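## Task

Place the battery in the blue divided tray's front-right compartment, the bolt in its back compartment and the screw cap in its front-left compartment, as viewed from the robot. All three must stay there without the robot holding them, everything must settle shortly after you stop, and the grippers must release and withdraw at the end.

## Robot and tools

ROBOT. Two arms, left_arm and right_arm, each with six joints and a parallel gripper. The names are labels, not image sides. Occasionally an outside force briefly pulls a held part or shoves a loose object.

FRAME. Gripper poses are reported in one world frame: origin on the tabletop midway between the arms, +x out over the table, +z up, left_arm on the +y side. Positions are in metres, orientation as quaternion wxyz. The reported hand point sits between the finger pads, about 1 cm behind the tips; it can be inaccurate, worse when the arm is stretched out. Fingers point along the gripper's +z and close along its y.

JOINT ORDER. In every row and every per-joint list: wrist pitch, waist, wrist yaw, wrist roll, elbow, shoulder. Stated ranges (rad): wrist pitch -1.571..1.571, waist -2.618..3.054, wrist yaw -1.571..1.571, wrist roll -2.094..2.094, elbow 0.000..3.142, shoulder 0.000..3.142. True ends may differ by up to 0.036 rad.

ROW FORMAT. One flat list of 14 numbers, each in [-1, 1]: left_arm's 6 joint values then its opening, then right_arm's 6 joint values then its opening. Always send all 14 even if one arm stays still. Joint values are offsets, not poses, scaled so 1.0 equals 2.073 rad (wrist pitch), 1.202 (waist), 2.022 (wrist yaw and wrist roll), 1.238 (elbow), 1.258 (shoulder). The opening is absolute: +1 fully open, -1 closed.

execute_actions(actions): a list of actions; each action is a table of up to 15 rows, one row per 1/30 s control step; fewer rows means the last row repeats to fill 15 steps. Offsets in every row of an action count from the joint angles at that action's start (for the first action, from the last reported angles), not from the previous row. An empty list just returns state and images. If any action would push a joint more than 0.036 rad beyond its range, that action is refused for both arms; a malformed call or a failing first action cancels the whole call. Joints asked past their real end stop there, and the result may print 'joint sent to its limit' (its absence proves nothing).

move(target, speed, blocking): target is one 14-number row as above, offsets measured from the Joint positions in the latest result showing them. All joints travel in step, so the hand traces a curve; duration is clamped between 0.5 and 10 s. speed is rad/s for the joint with the longest travel, 0.01 to 2, default 0.5. Moves ignore obstacles and the other arm; faster moves and targets set deeper past contact hit or press harder. blocking=false returns after 0.5 s while motion continues; until a result shows it ended, use wait or stop before issuing other motion. Its result adds a 'move:' line: ending (done, off_target, moving, held, fault), limits=held or limits=none, and each arm's joint farthest from target.

wait(seconds): 0 to 10; the robot holds its last command; a running move continues and the wait ends early if it finishes. stop(): brakes a running move (needs room; fingers keep going). zoom_image(camera, region): camera is one of cam_head_left, cam_head_right, cam_high, cam_low (504x504), cam_left_wrist, cam_right_wrist (616x616); region [x0, y0, x1, y1] in pixels from the top-left, at most 504x504. finished_scene(scene): ends the current scene (give its number), irreversibly, and reports success; replying without a tool call ends everything.

RESULTS. Joint positions and Joint velocities: per arm, the six joints in the order above (rad, rad/s) plus finger-pad gap (m; 0.094 open). Joint targets: angles currently being driven toward. grip_measured: opening on the command scale (each gripper off by up to ~1 mm). Step readings list joint angles at some steps; HELD marks steps where an arm's command was held back. 'joint command not followed' means a clearance check altered targets. Torques are total drive outputs with offsets and noise. MOTOR HOT appears from 75 °C; 90 °C pauses that arm for 10 s; 100 °C makes it drop; OVER-TEMPERATURE FAULT lines report these. Calibration data for each camera (K, distortion, T_world_to_cam) is provided and may be slightly off.

MOTION LIMITS. Each joint's target is kept within a lead of its measured angle per step (waist 0.202, shoulder 0.258, elbow 0.238, wrist pitch 0.573, wrist yaw and roll 0.522 rad), and targets moving the hand over 70 mm from its measured spot are scaled back, so big moves take several actions; unfinished motion should be recommanded. Zero offsets can let an arm sag: first command offsets back to the wanted angles, then zeros, adding more if a joint still lags.

GRIPPING. To hold, command an opening about 0.03 below grip_measured (smaller gap presses less). Pad force is about 50 to 62 N, less on parts thinner than ~2 mm.

AVOID. Dropping or knocking items off the table, arms hitting or pressing each other, slams and hard pushes, and items left moving or held in place. Finish by opening and moving the grippers away.

Each tool is called after "Call:" in YAML: its name, and indented under it one key for each argument.

## Session

Call:
execute_actions:
  actions: []

Scene clock: 0.00 s.
left_arm: end_effector_position=(+0.4444, +0.5857, +0.3020) grip_measured=+1.000 end_effector_quat_wxyz=(+0.392, +0.621, +0.414, +0.537) | right_arm: end_effector_position=(+0.3955, -0.3971, +0.1861) grip_measured=+1.000 end_effector_quat_wxyz=(+0.566, +0.142, +0.805, -0.108)
Joint names: [wrist pitch, waist, wrist yaw, wrist roll, elbow, shoulder]
Joint positions: left_arm=[0.238 0.56  0.733 2.028 1.46  1.854 0.094] | right_arm=[ 0.354 -0.331  0.004 -0.012  0.769  1.466  0.094]
Joint velocities: left_arm=[-0.037 -0.002 -0.051  0.11  -0.022  0.002  0.   ] | right_arm=[-0.037 -0.002 -0.066  0.051 -0.007 -0.017  0.   ]
Joint torques (N m, as the arm reports them, + toward a larger angle): no reading
Joint targets: left_arm=[0.216 0.560 0.735 2.024 1.462 1.854] | right_arm=[0.366 -0.331 0.004 -0.012 0.781 1.453]
camera_calibration (this result's frames):
cam_left_wrist: T_world_to_cam=[[-0.158568, 0.198661, -0.967155, 0.239507], [-0.649386, 0.716884, 0.253723, -0.211257], [0.743743, 0.66829, 0.0153327, -0.606619], [0, 0, 0, 1]] pos_world=[0.35196, 0.509264, 0.294543]
cam_right_wrist: T_world_to_cam=[[-0.304138, -0.952424, -0.0197202, -0.249991], [-0.837653, 0.277233, -0.470615, 0.542433], [0.453692, -0.126613, -0.882118, 0.0397145], [0, 0, 0, 1]] pos_world=[0.360321, -0.383449, 0.28538]

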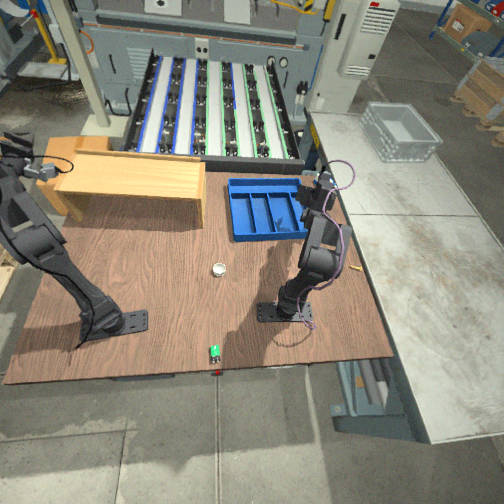

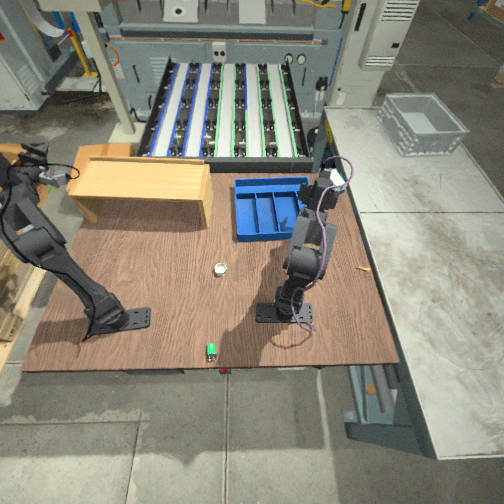

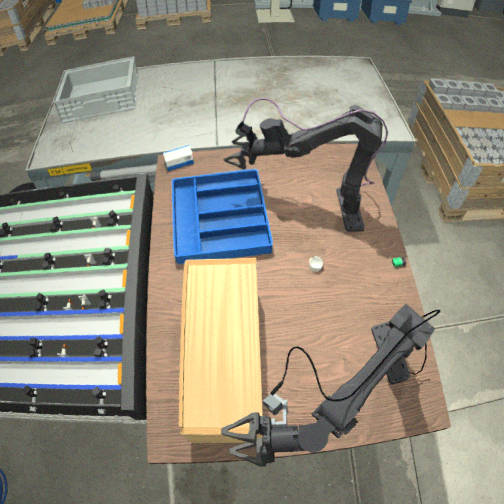

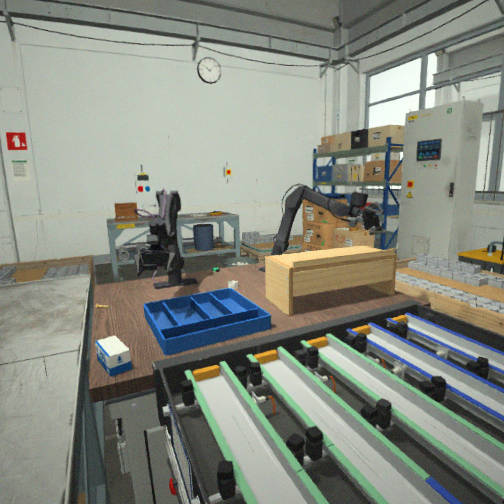

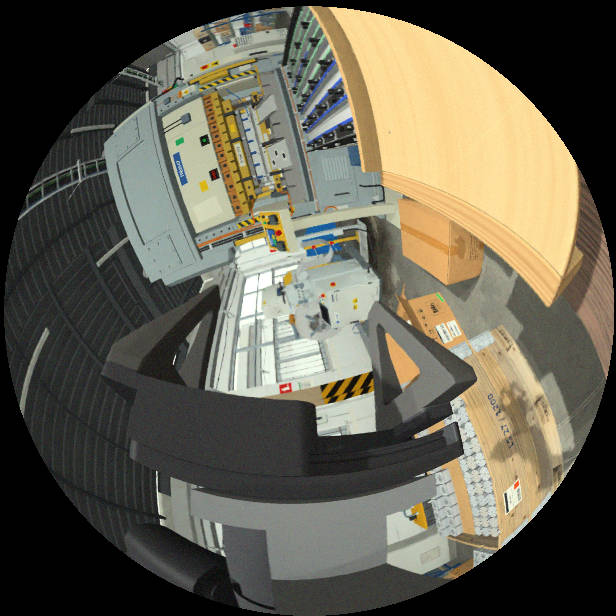

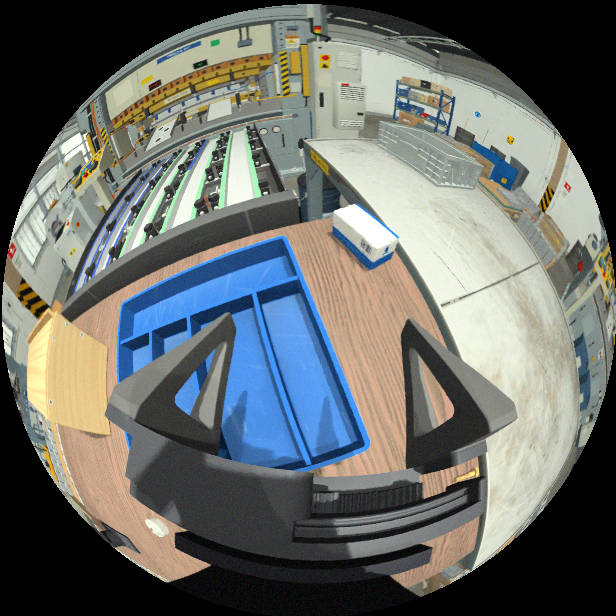

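Call:
zoom_image:
  camera: "cam_head_left"
  region: [180, 150, 400, 380]

Call:
zoom_image:
  camera: "cam_high"
  region: [140, 130, 440, 330]

Region (180, 150, 400, 380) of cam_head_left's 504x504 image, scaled by 2.191, with more detail than that image has; it fills the left 482 columns of this view, and the rest is white.

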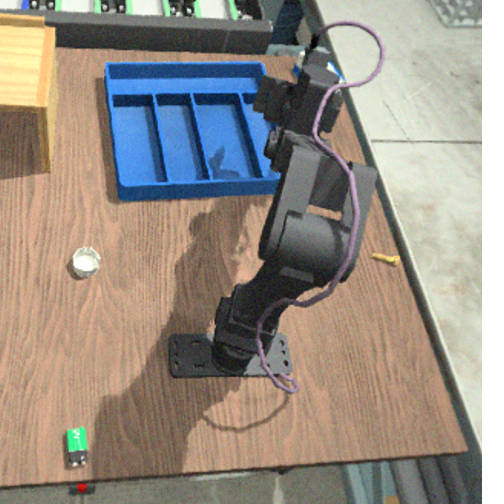

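Region (140, 130, 440, 330) of cam_high's 504x504 image, scaled by 1.680, with more detail than that image has.

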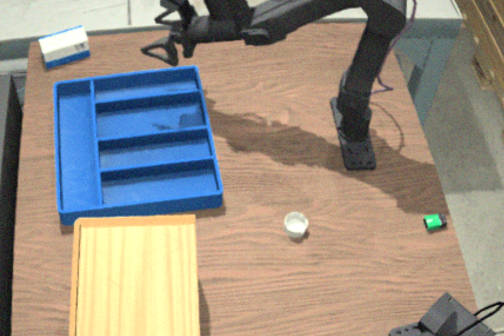

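Call:
move:
  target: [-0.01,0,0,0,0.002,0,1, -0.872,-0.557,0,0.247,0.832,0.36,1]
  speed: 1.0

Scene clock: 3.90 s.
left_arm: end_effector_position=(+0.4446, +0.5859, +0.3035) grip_measured=+1.000 end_effector_quat_wxyz=(+0.392, +0.621, +0.412, +0.540) | right_arm: end_effector_position=(+0.1558, -0.5415, +0.1416) grip_measured=+1.000 end_effector_quat_wxyz=(-0.011, +0.684, +0.729, +0.001)
Joint names: [wrist pitch, waist, wrist yaw, wrist roll, elbow, shoulder]
Joint positions: left_arm=[0.245 0.56  0.733 2.028 1.46  1.854 0.094] | right_arm=[-1.445 -0.998  0.004  0.482  1.768  1.917  0.094]
Joint velocities: left_arm=[-0.007 -0.012 -0.037 -0.037  0.002  0.002  0.   ] | right_arm=[-0.051 -0.002  0.007  0.066 -0.012  0.017  0.   ]
Joint torques (N m, as the arm reports them, + toward a larger angle): left_arm=[  1.42   0.02   0.06   0.08   9.89 -12.16] | right_arm=[-0.05 -0.25  0.    0.04  8.85 -7.  ]
Joint targets: left_arm=[0.217 0.560 0.733 2.028 1.463 1.854] | right_arm=[-1.454 -1.001 0.004 0.488 1.799 1.919]
move: off_target (left_arm, right_arm); limits=none; left_arm: farthest joint: the wrist pitch, 0.028 radians from its target (0.020 radians at the start); right_arm: farthest joint: the elbow, 0.031 radians from its target (1.030 radians at the start)
camera_calibration (this result's frames):
cam_left_wrist: T_world_to_cam=[[-0.15291, 0.203397, -0.967082, 0.235672], [-0.65087, 0.715642, 0.253427, -0.21016], [0.743631, 0.668196, 0.0229561, -0.609088], [0, 0, 0, 1]] pos_world=[0.352187, 0.509454, 0.295157]
cam_right_wrist: T_world_to_cam=[[-0.997858, -0.0490187, -0.0433093, 0.139304], [-0.0653741, 0.725301, 0.685321, 0.319334], [-0.00218127, 0.686685, -0.726952, 0.580377], [0, 0, 0, 1]] pos_world=[0.161148, -0.623321, 0.209093]

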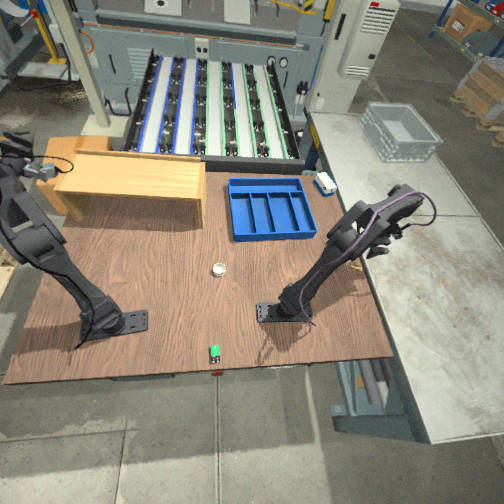

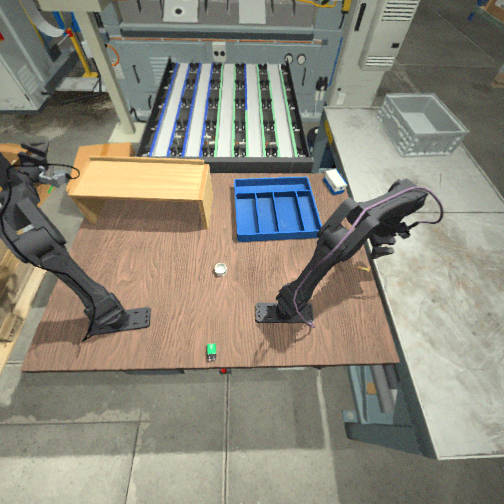

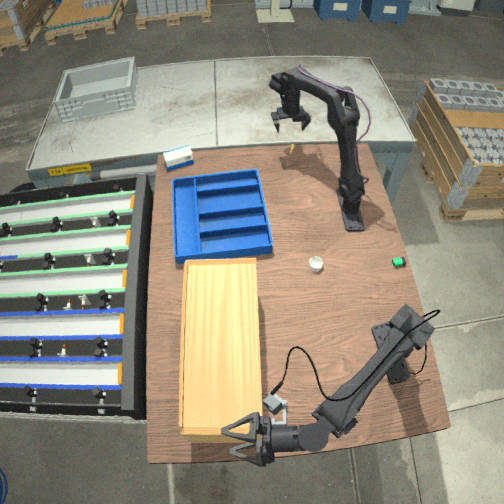

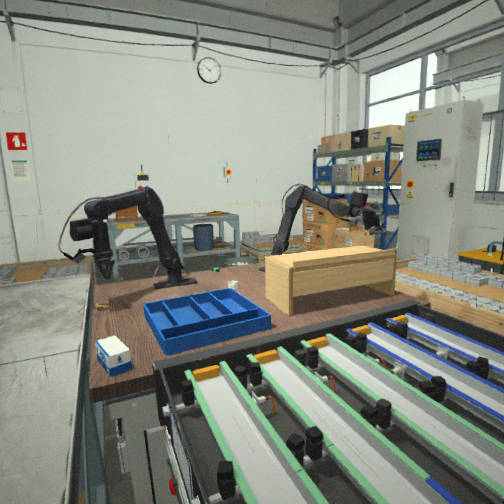

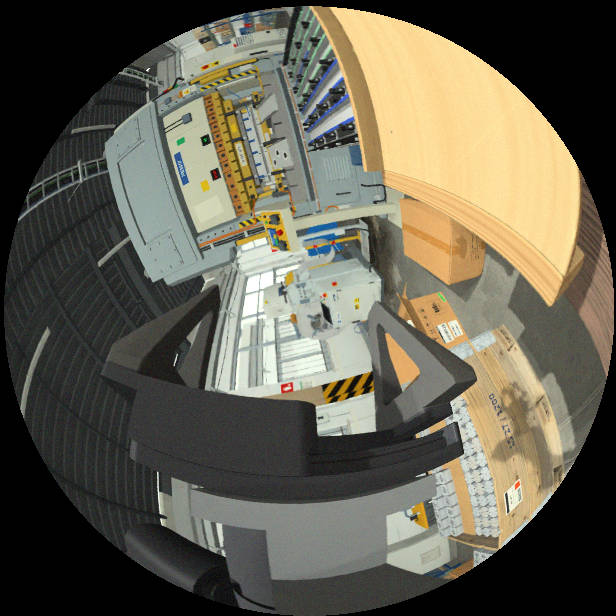

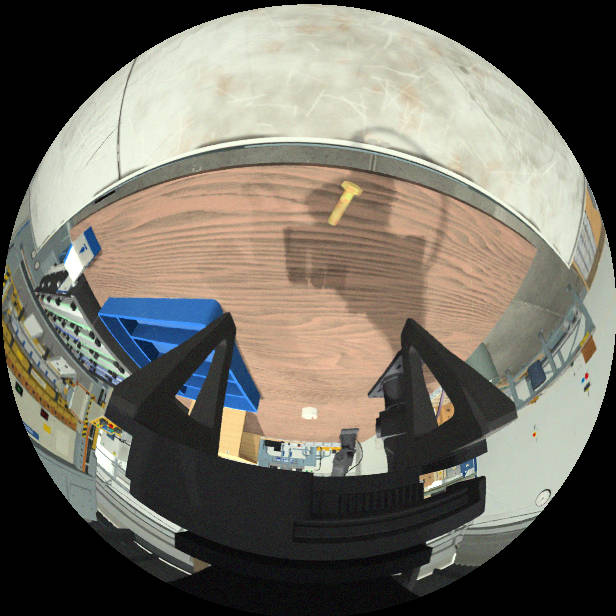

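Call:
move:
  target: [-0.012,0,0,0,0,0,1, 0.157,-0.066,0,0.129,-0.193,0.055,0.1]
  speed: 0.5

Scene clock: 5.83 s.
left_arm: end_effector_position=(+0.4447, +0.5860, +0.3046) grip_measured=+1.000 end_effector_quat_wxyz=(+0.391, +0.620, +0.410, +0.542) | right_arm: end_effector_position=(+0.1399, -0.5667, +0.0564) grip_measured=+0.103 end_effector_quat_wxyz=(-0.010, +0.794, +0.608, -0.000)
Joint names: [wrist pitch, waist, wrist yaw, wrist roll, elbow, shoulder]
Joint positions: left_arm=[0.251 0.56  0.733 2.028 1.46  1.854 0.094] | right_arm=[-1.132 -1.07   0.004  0.737  1.534  1.992  0.052]
Joint velocities: left_arm=[-0.022  0.002 -0.007 -0.022  0.012 -0.002  0.   ] | right_arm=[-0.051 -0.012 -0.007 -0.007 -0.002 -0.012 -0.001]
Joint torques (N m, as the arm reports them, + toward a larger angle): left_arm=[  1.41  -0.09   0.13   0.02   9.56 -12.43] | right_arm=[ 0.25 -0.63 -0.01  0.02  5.75 -8.15]
Joint targets: left_arm=[0.221 0.560 0.733 2.028 1.460 1.854] | right_arm=[-1.119 -1.077 0.004 0.743 1.529 1.986]
move: off_target (left_arm); limits=none; left_arm: farthest joint: the wrist pitch, 0.031 radians from its target (0.025 radians at the start); right_arm: farthest joint: the wrist pitch, 0.013 radians from its target (0.325 radians at the start)
camera_calibration (this result's frames):
cam_left_wrist: T_world_to_cam=[[-0.14895, 0.206712, -0.966997, 0.232977], [-0.651907, 0.714774, 0.253211, -0.209389], [0.743526, 0.668108, 0.0282917, -0.610798], [0, 0, 0, 1]] pos_world=[0.352344, 0.509585, 0.295588]
cam_right_wrist: T_world_to_cam=[[-0.960718, 0.274475, -0.0410491, 0.296493], [0.174145, 0.711375, 0.680896, 0.353849], [0.21609, 0.647001, -0.731229, 0.482992], [0, 0, 0, 1]] pos_world=[0.118855, -0.645595, 0.124414]

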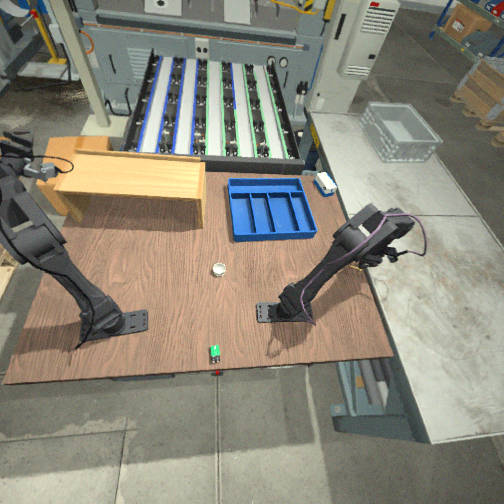

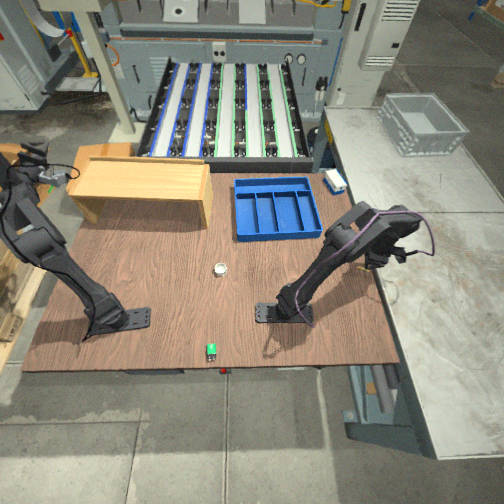

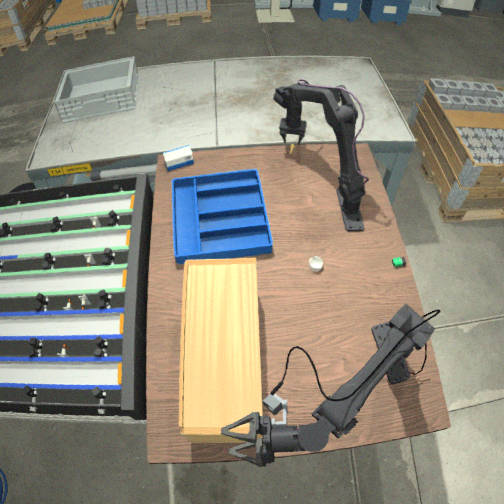

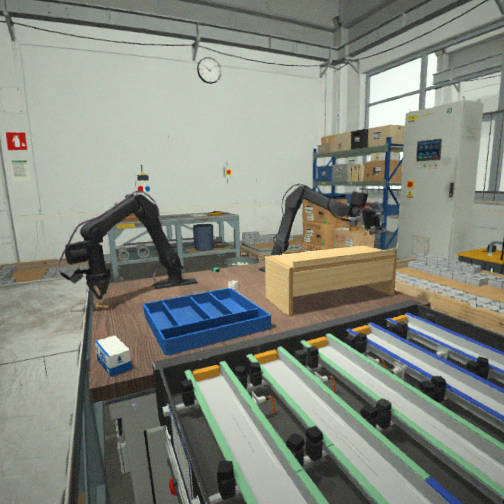

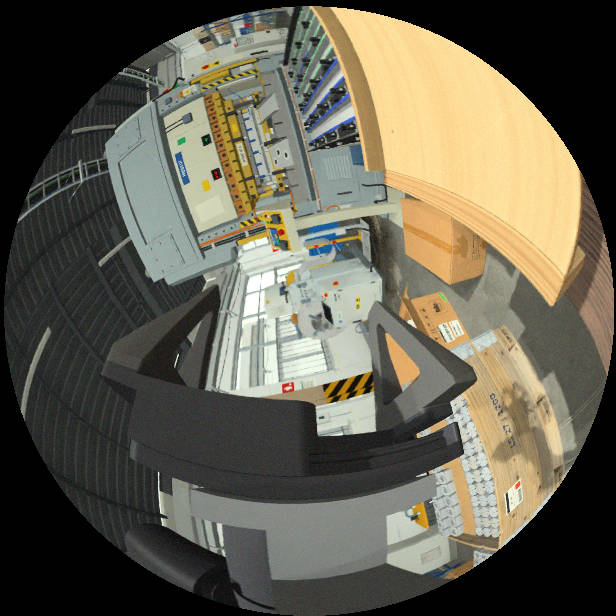

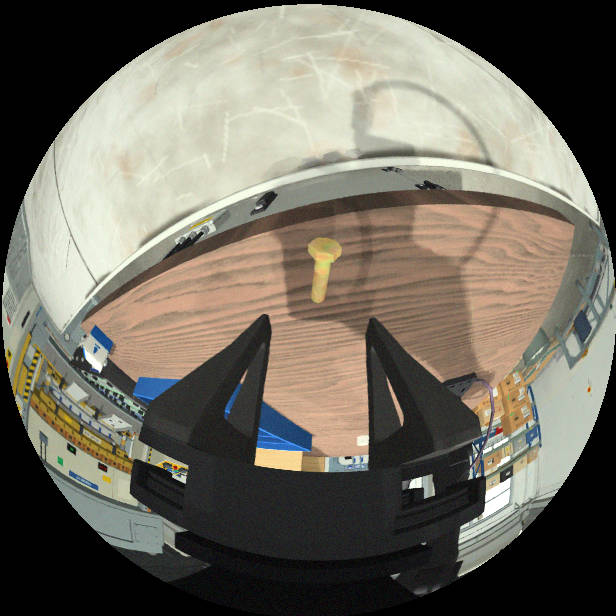

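Call:
move:
  target: [-0.015,0,0,0,0,0,1, 0.086,0,0,0,-0.108,0.022,0.1]
  speed: 0.2

Scene clock: 7.73 s.
left_arm: end_effector_position=(+0.4448, +0.5860, +0.3049) grip_measured=+1.000 end_effector_quat_wxyz=(+0.391, +0.620, +0.410, +0.543) | right_arm: end_effector_position=(+0.1390, -0.5649, +0.0159) grip_measured=+0.103 end_effector_quat_wxyz=(-0.005, +0.794, +0.608, -0.001)
Joint names: [wrist pitch, waist, wrist yaw, wrist roll, elbow, shoulder]
Joint positions: left_arm=[0.252 0.56  0.733 2.028 1.46  1.854 0.094] | right_arm=[-0.967 -1.07   0.004  0.738  1.408  2.021  0.052]
Joint velocities: left_arm=[ 0.081  0.007  0.007  0.037 -0.002 -0.032  0.   ] | right_arm=[-0.051 -0.002 -0.007 -0.022 -0.017 -0.002 -0.   ]
Joint torques (N m, as the arm reports them, + toward a larger angle): left_arm=[  1.4    0.1    0.08   0.07   9.59 -12.19] | right_arm=[ 0.24 -0.02  0.01  0.    5.1  -7.73]
Joint targets: left_arm=[0.220 0.560 0.733 2.028 1.460 1.854] | right_arm=[-0.954 -1.070 0.004 0.737 1.400 2.020]
move: off_target (left_arm); limits=none; left_arm: farthest joint: the wrist pitch, 0.032 radians from its target (0.031 radians at the start); right_arm: farthest joint: the wrist pitch, 0.014 radians from its target (0.178 radians at the start)
camera_calibration (this result's frames):
cam_left_wrist: T_world_to_cam=[[-0.147819, 0.207659, -0.966968, 0.232205], [-0.652203, 0.714526, 0.253148, -0.209168], [0.743492, 0.66808, 0.029816, -0.611284], [0, 0, 0, 1]] pos_world=[0.352388, 0.509623, 0.295712]
cam_right_wrist: T_world_to_cam=[[-0.960413, 0.274449, -0.0478087, 0.293466], [0.171357, 0.717299, 0.675365, 0.38414], [0.219646, 0.640437, -0.735932, 0.448218], [0, 0, 0, 1]] pos_world=[0.117574, -0.64314, 0.0844527]

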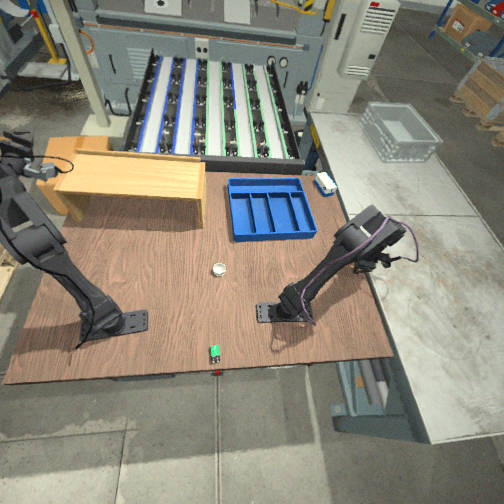

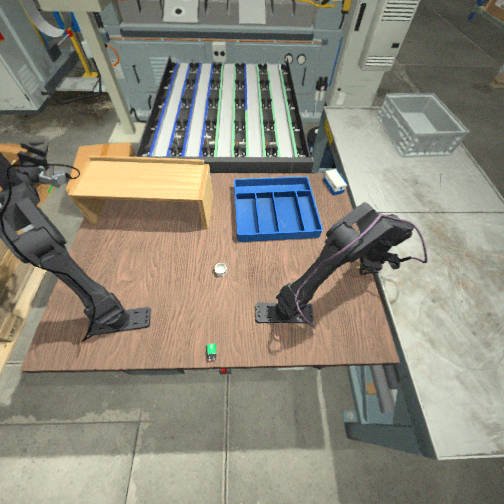

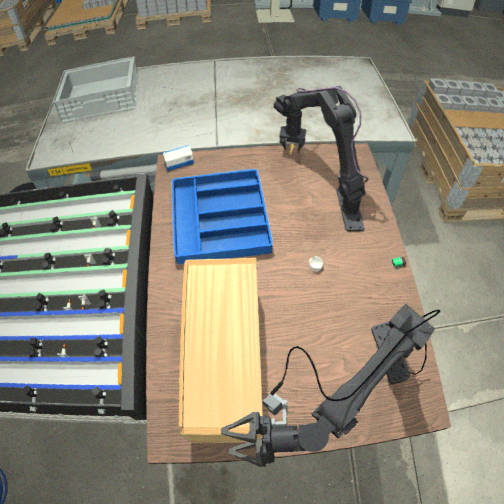

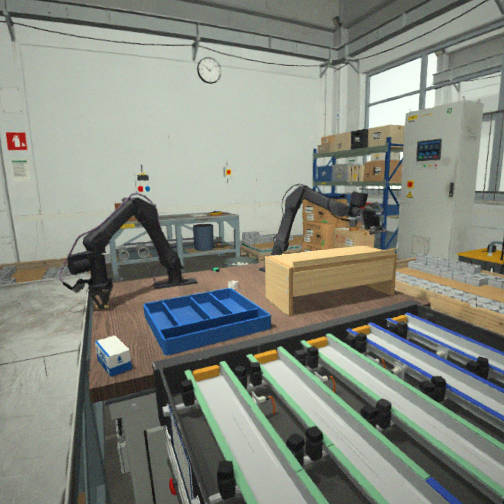

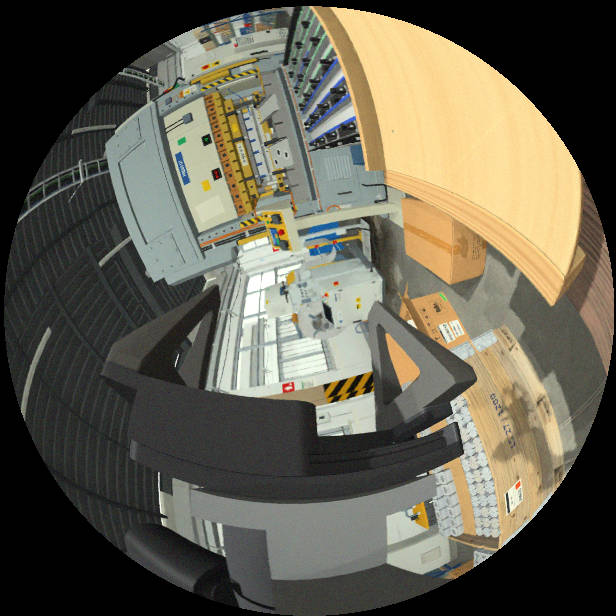

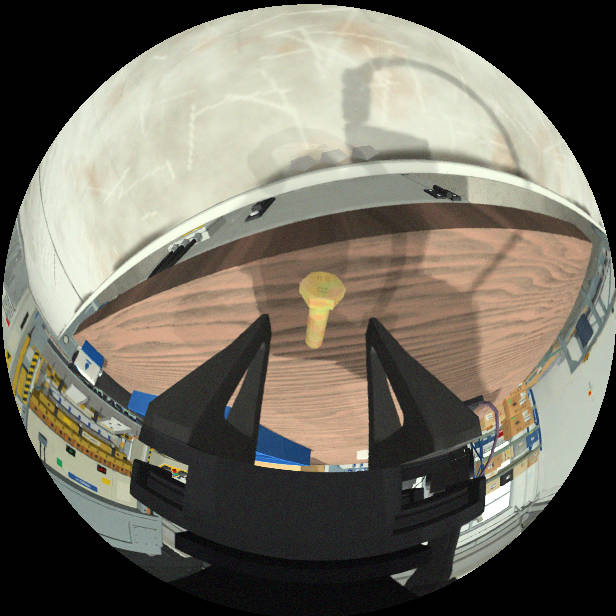

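Call:
move:
  target: [-0.015,0,0,0,0,0,1, 0.006,0,0,0,-0.006,0,-0.8]
  speed: 0.1

Scene clock: 8.63 s.
left_arm: end_effector_position=(+0.4448, +0.5860, +0.3052) grip_measured=+1.000 end_effector_quat_wxyz=(+0.391, +0.620, +0.409, +0.543) | right_arm: end_effector_position=(+0.1390, -0.5650, +0.0159) grip_measured=-0.797 end_effector_quat_wxyz=(-0.005, +0.794, +0.608, -0.001)
Joint names: [wrist pitch, waist, wrist yaw, wrist roll, elbow, shoulder]
Joint positions: left_arm=[0.254 0.56  0.733 2.028 1.46  1.854 0.094] | right_arm=[-0.967 -1.07   0.004  0.738  1.408  2.021  0.01 ]
Joint velocities: left_arm=[-0.037 -0.007  0.007 -0.051 -0.012  0.007  0.   ] | right_arm=[ 0.037  0.007 -0.037  0.007 -0.017  0.002  0.001]
Joint torques (N m, as the arm reports them, + toward a larger angle): left_arm=[  1.38   0.05   0.09   0.03   9.63 -12.42] | right_arm=[ 0.26 -0.03  0.    0.    5.15 -7.65]
Joint targets: left_arm=[0.221 0.560 0.733 2.028 1.460 1.854] | right_arm=[-0.955 -1.070 0.004 0.738 1.400 2.021]
move: off_target (left_arm); limits=none; left_arm: farthest joint: the wrist pitch, 0.033 radians from its target (0.031 radians at the start); right_arm: farthest joint: the wrist pitch, 0.012 radians from its target (0.012 radians at the start)
camera_calibration (this result's frames):
cam_left_wrist: T_world_to_cam=[[-0.146687, 0.208607, -0.966936, 0.231433], [-0.652499, 0.714278, 0.253084, -0.208948], [0.743456, 0.66805, 0.0313402, -0.611768], [0, 0, 0, 1]] pos_world=[0.352433, 0.50966, 0.295835]
cam_right_wrist: T_world_to_cam=[[-0.960404, 0.274432, -0.0480688, 0.293525], [0.17124, 0.717529, 0.675152, 0.384343], [0.219774, 0.640187, -0.736111, 0.448105], [0, 0, 0, 1]] pos_world=[0.117605, -0.643201, 0.0844745]

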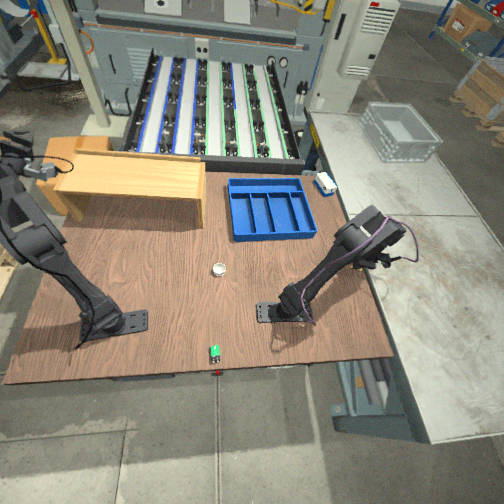

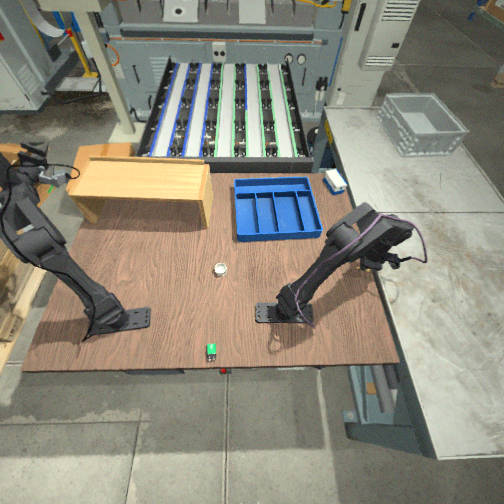

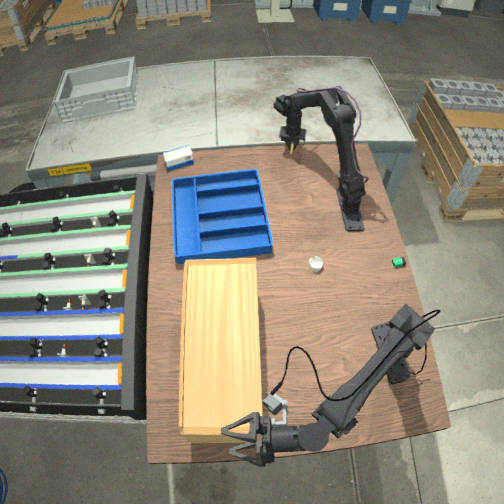

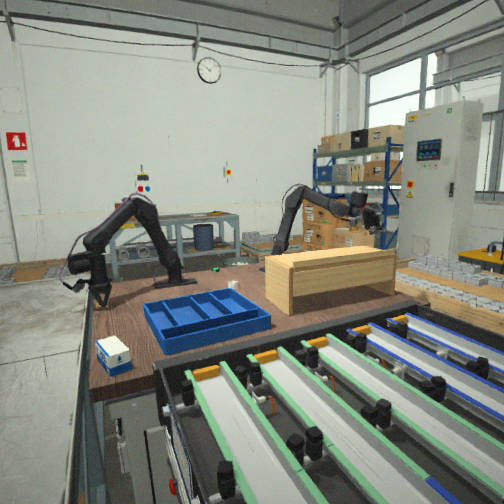

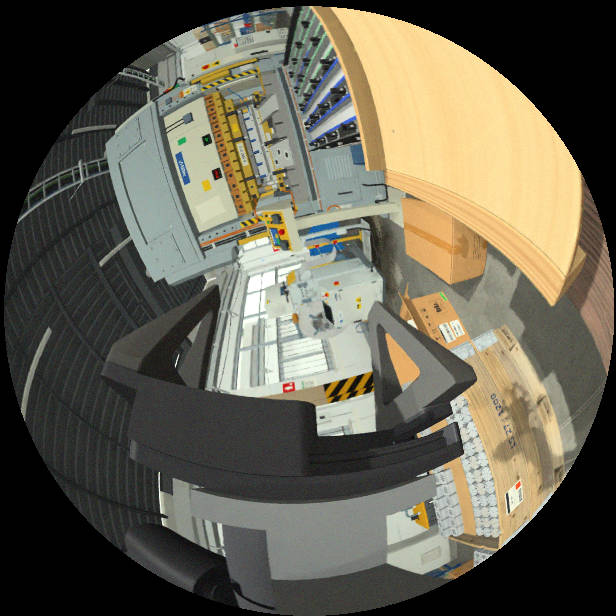

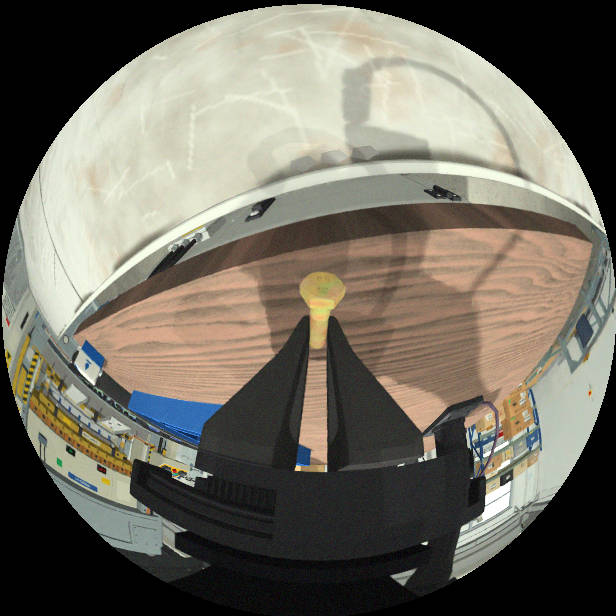

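Call:
move:
  target: [-0.016,0,0,0,0,0,1, 0.006,0,0,0,-0.006,0,-0.9]
  speed: 0.1

Scene clock: 9.47 s.
left_arm: end_effector_position=(+0.4448, +0.5860, +0.3052) grip_measured=+1.000 end_effector_quat_wxyz=(+0.391, +0.620, +0.409, +0.543) | right_arm: end_effector_position=(+0.1390, -0.5650, +0.0159) grip_measured=-0.886 end_effector_quat_wxyz=(-0.005, +0.794, +0.608, -0.001)
Joint names: [wrist pitch, waist, wrist yaw, wrist roll, elbow, shoulder]
Joint positions: left_arm=[0.254 0.56  0.733 2.028 1.46  1.854 0.094] | right_arm=[-0.967 -1.07   0.004  0.738  1.408  2.021  0.005]
Joint velocities: left_arm=[ 0.022 -0.012 -0.022  0.007 -0.007  0.027  0.   ] | right_arm=[-0.051  0.012 -0.037 -0.037 -0.002  0.017 -0.001]
Joint torques (N m, as the arm reports them, + toward a larger angle): left_arm=[  1.43   0.19   0.1    0.07   9.44 -12.15] | right_arm=[ 0.27  0.01 -0.01  0.01  5.14 -7.65]
Joint targets: left_arm=[0.221 0.560 0.733 2.028 1.460 1.854] | right_arm=[-0.954 -1.070 0.004 0.738 1.400 2.021]
move: off_target (left_arm); limits=none; left_arm: farthest joint: the wrist pitch, 0.033 radians from its target (0.033 radians at the start); right_arm: farthest joint: the wrist pitch, 0.012 radians from its target (0.012 radians at the start)
camera_calibration (this result's frames):
cam_left_wrist: T_world_to_cam=[[-0.146687, 0.208607, -0.966936, 0.231433], [-0.652499, 0.714278, 0.253084, -0.208948], [0.743456, 0.66805, 0.0313402, -0.611768], [0, 0, 0, 1]] pos_world=[0.352433, 0.50966, 0.295835]
cam_right_wrist: T_world_to_cam=[[-0.960404, 0.274432, -0.0480688, 0.293525], [0.17124, 0.717529, 0.675152, 0.384343], [0.219774, 0.640187, -0.736111, 0.448105], [0, 0, 0, 1]] pos_world=[0.117605, -0.643201, 0.0844745]

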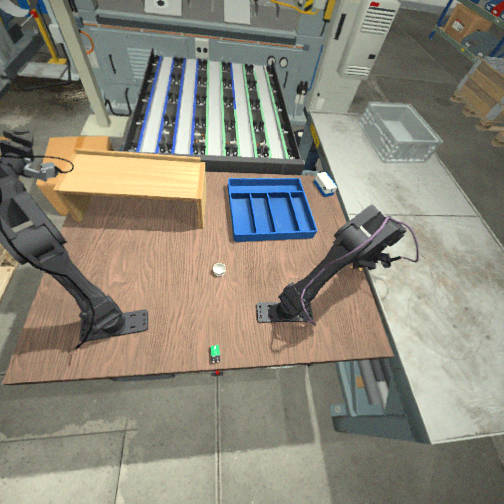

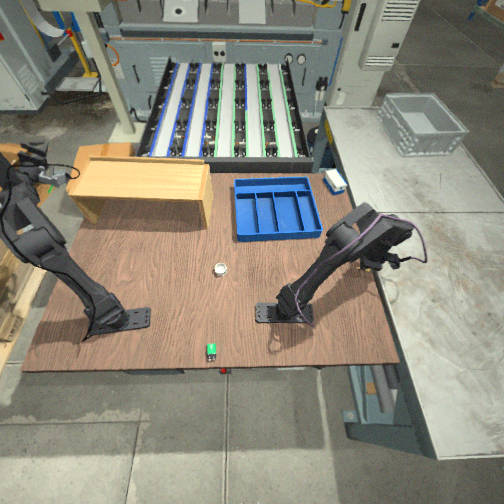

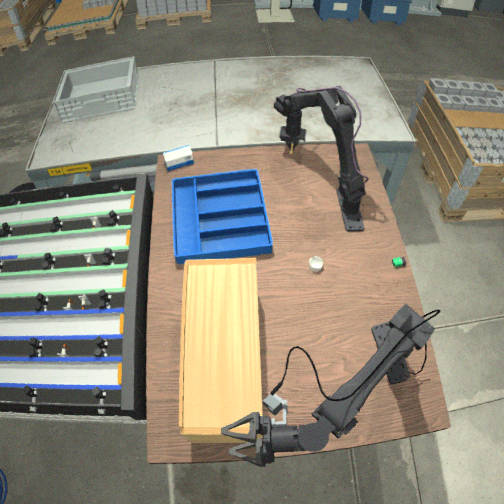

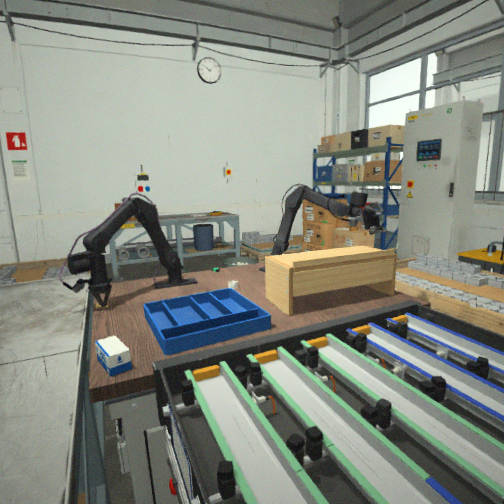

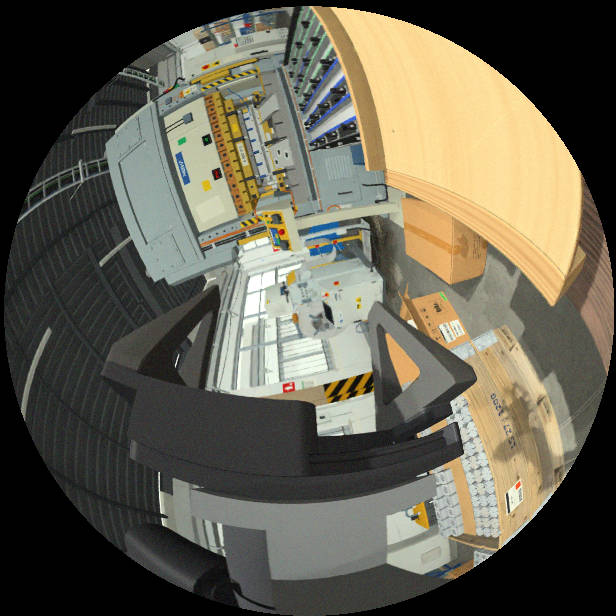

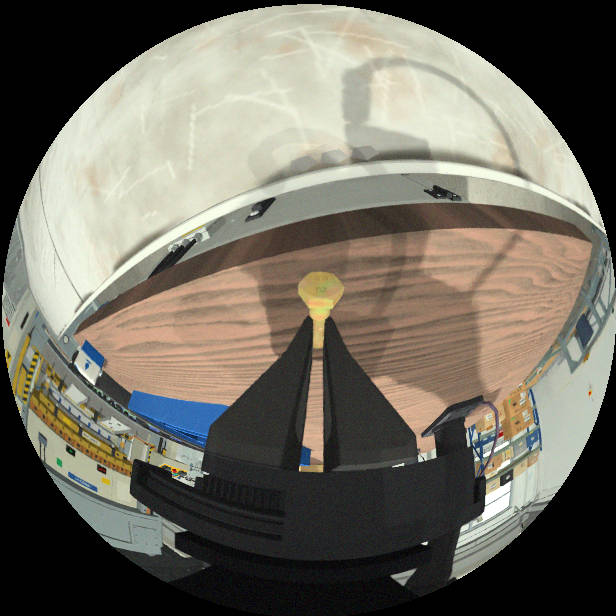

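Call:
execute_actions:
  actions:
    - [[0,0,0,0,0,0,1,0,0,0,0,0,0,-0.93]]

Scene clock: 10.17 s.
left_arm: end_effector_position=(+0.4450, +0.5862, +0.3071) grip_measured=+1.000 end_effector_quat_wxyz=(+0.391, +0.619, +0.406, +0.547) | right_arm: end_effector_position=(+0.1390, -0.5649, +0.0159) grip_measured=-0.910 end_effector_quat_wxyz=(-0.005, +0.794, +0.608, -0.001)
Joint names: [wrist pitch, waist, wrist yaw, wrist roll, elbow, shoulder]
Joint positions: left_arm=[0.263 0.56  0.733 2.028 1.46  1.854 0.094] | right_arm=[-0.967 -1.07   0.004  0.738  1.408  2.021  0.004]
Joint velocities: left_arm=[-0.066 -0.002  0.007  0.022 -0.007 -0.012  0.   ] | right_arm=[ 0.022  0.002  0.022  0.051  0.002 -0.012  0.001]
Joint torques (N m, as the arm reports them, + toward a larger angle): left_arm=[  1.6   -0.02   0.09   0.06   9.54 -12.28] | right_arm=[ 0.14  0.   -0.01  0.    5.79 -7.65]
Joint targets: left_arm=[0.254 0.560 0.733 2.028 1.460 1.854] | right_arm=[-0.967 -1.070 0.004 0.738 1.408 2.021]
Step readings (joint positions):
0: left_arm=[0.253 0.560 0.733 2.028 1.460 1.854] | right_arm=[-0.967 -1.070 0.004 0.738 1.408 2.021]
1: left_arm=[0.254 0.560 0.733 2.028 1.460 1.854] | right_arm=[-0.967 -1.070 0.004 0.738 1.408 2.021]
2: left_arm=[0.256 0.560 0.733 2.028 1.460 1.854] | right_arm=[-0.967 -1.070 0.004 0.738 1.408 2.021]
4: left_arm=[0.259 0.560 0.733 2.028 1.460 1.854] | right_arm=[-0.967 -1.070 0.004 0.738 1.408 2.021]
8: left_arm=[0.262 0.560 0.733 2.028 1.460 1.854] | right_arm=[-0.967 -1.070 0.004 0.738 1.408 2.021]
15: Joint positions above
camera_calibration (this result's frames):
cam_left_wrist: T_world_to_cam=[[-0.139617, 0.214525, -0.966688, 0.226589], [-0.654349, 0.71273, 0.252673, -0.207565], [0.743192, 0.667829, 0.040865, -0.614769], [0, 0, 0, 1]] pos_world=[0.352707, 0.509889, 0.296609]
cam_right_wrist: T_world_to_cam=[[-0.960413, 0.274449, -0.0478087, 0.293466], [0.171357, 0.717299, 0.675365, 0.38414], [0.219646, 0.640437, -0.735932, 0.448218], [0, 0, 0, 1]] pos_world=[0.117574, -0.64314, 0.0844527]

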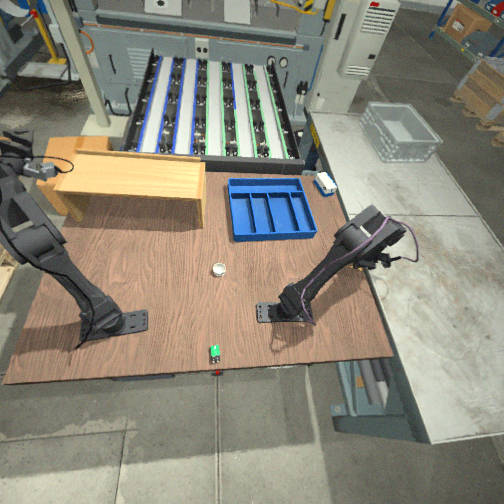

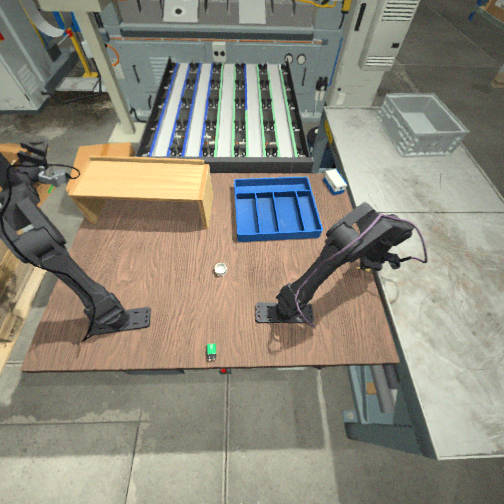

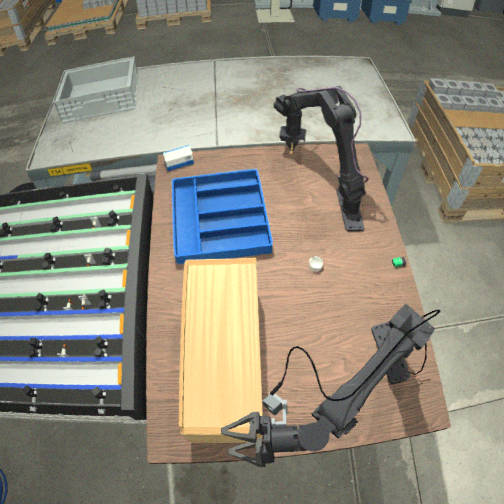

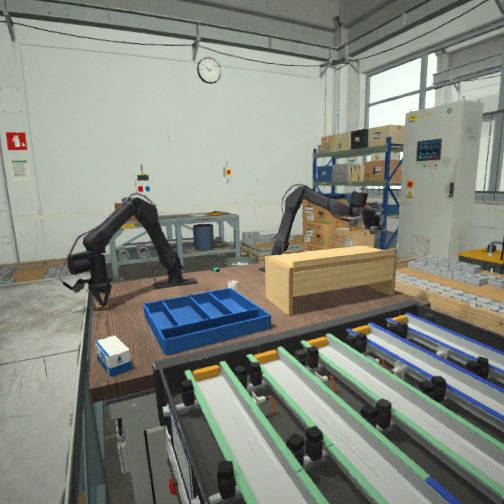

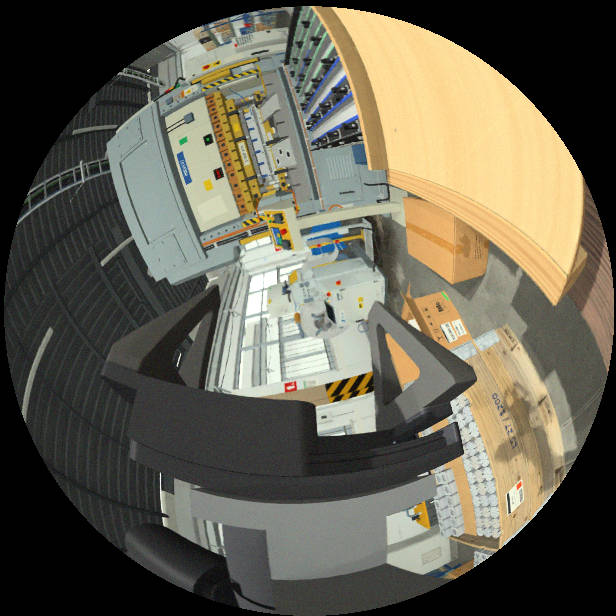

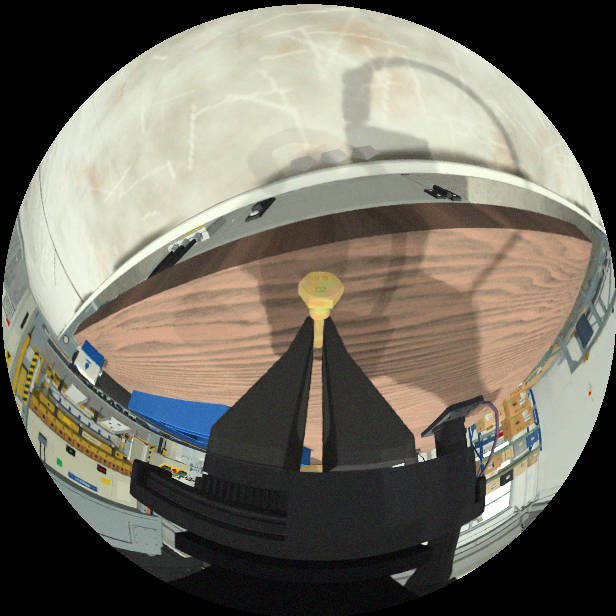

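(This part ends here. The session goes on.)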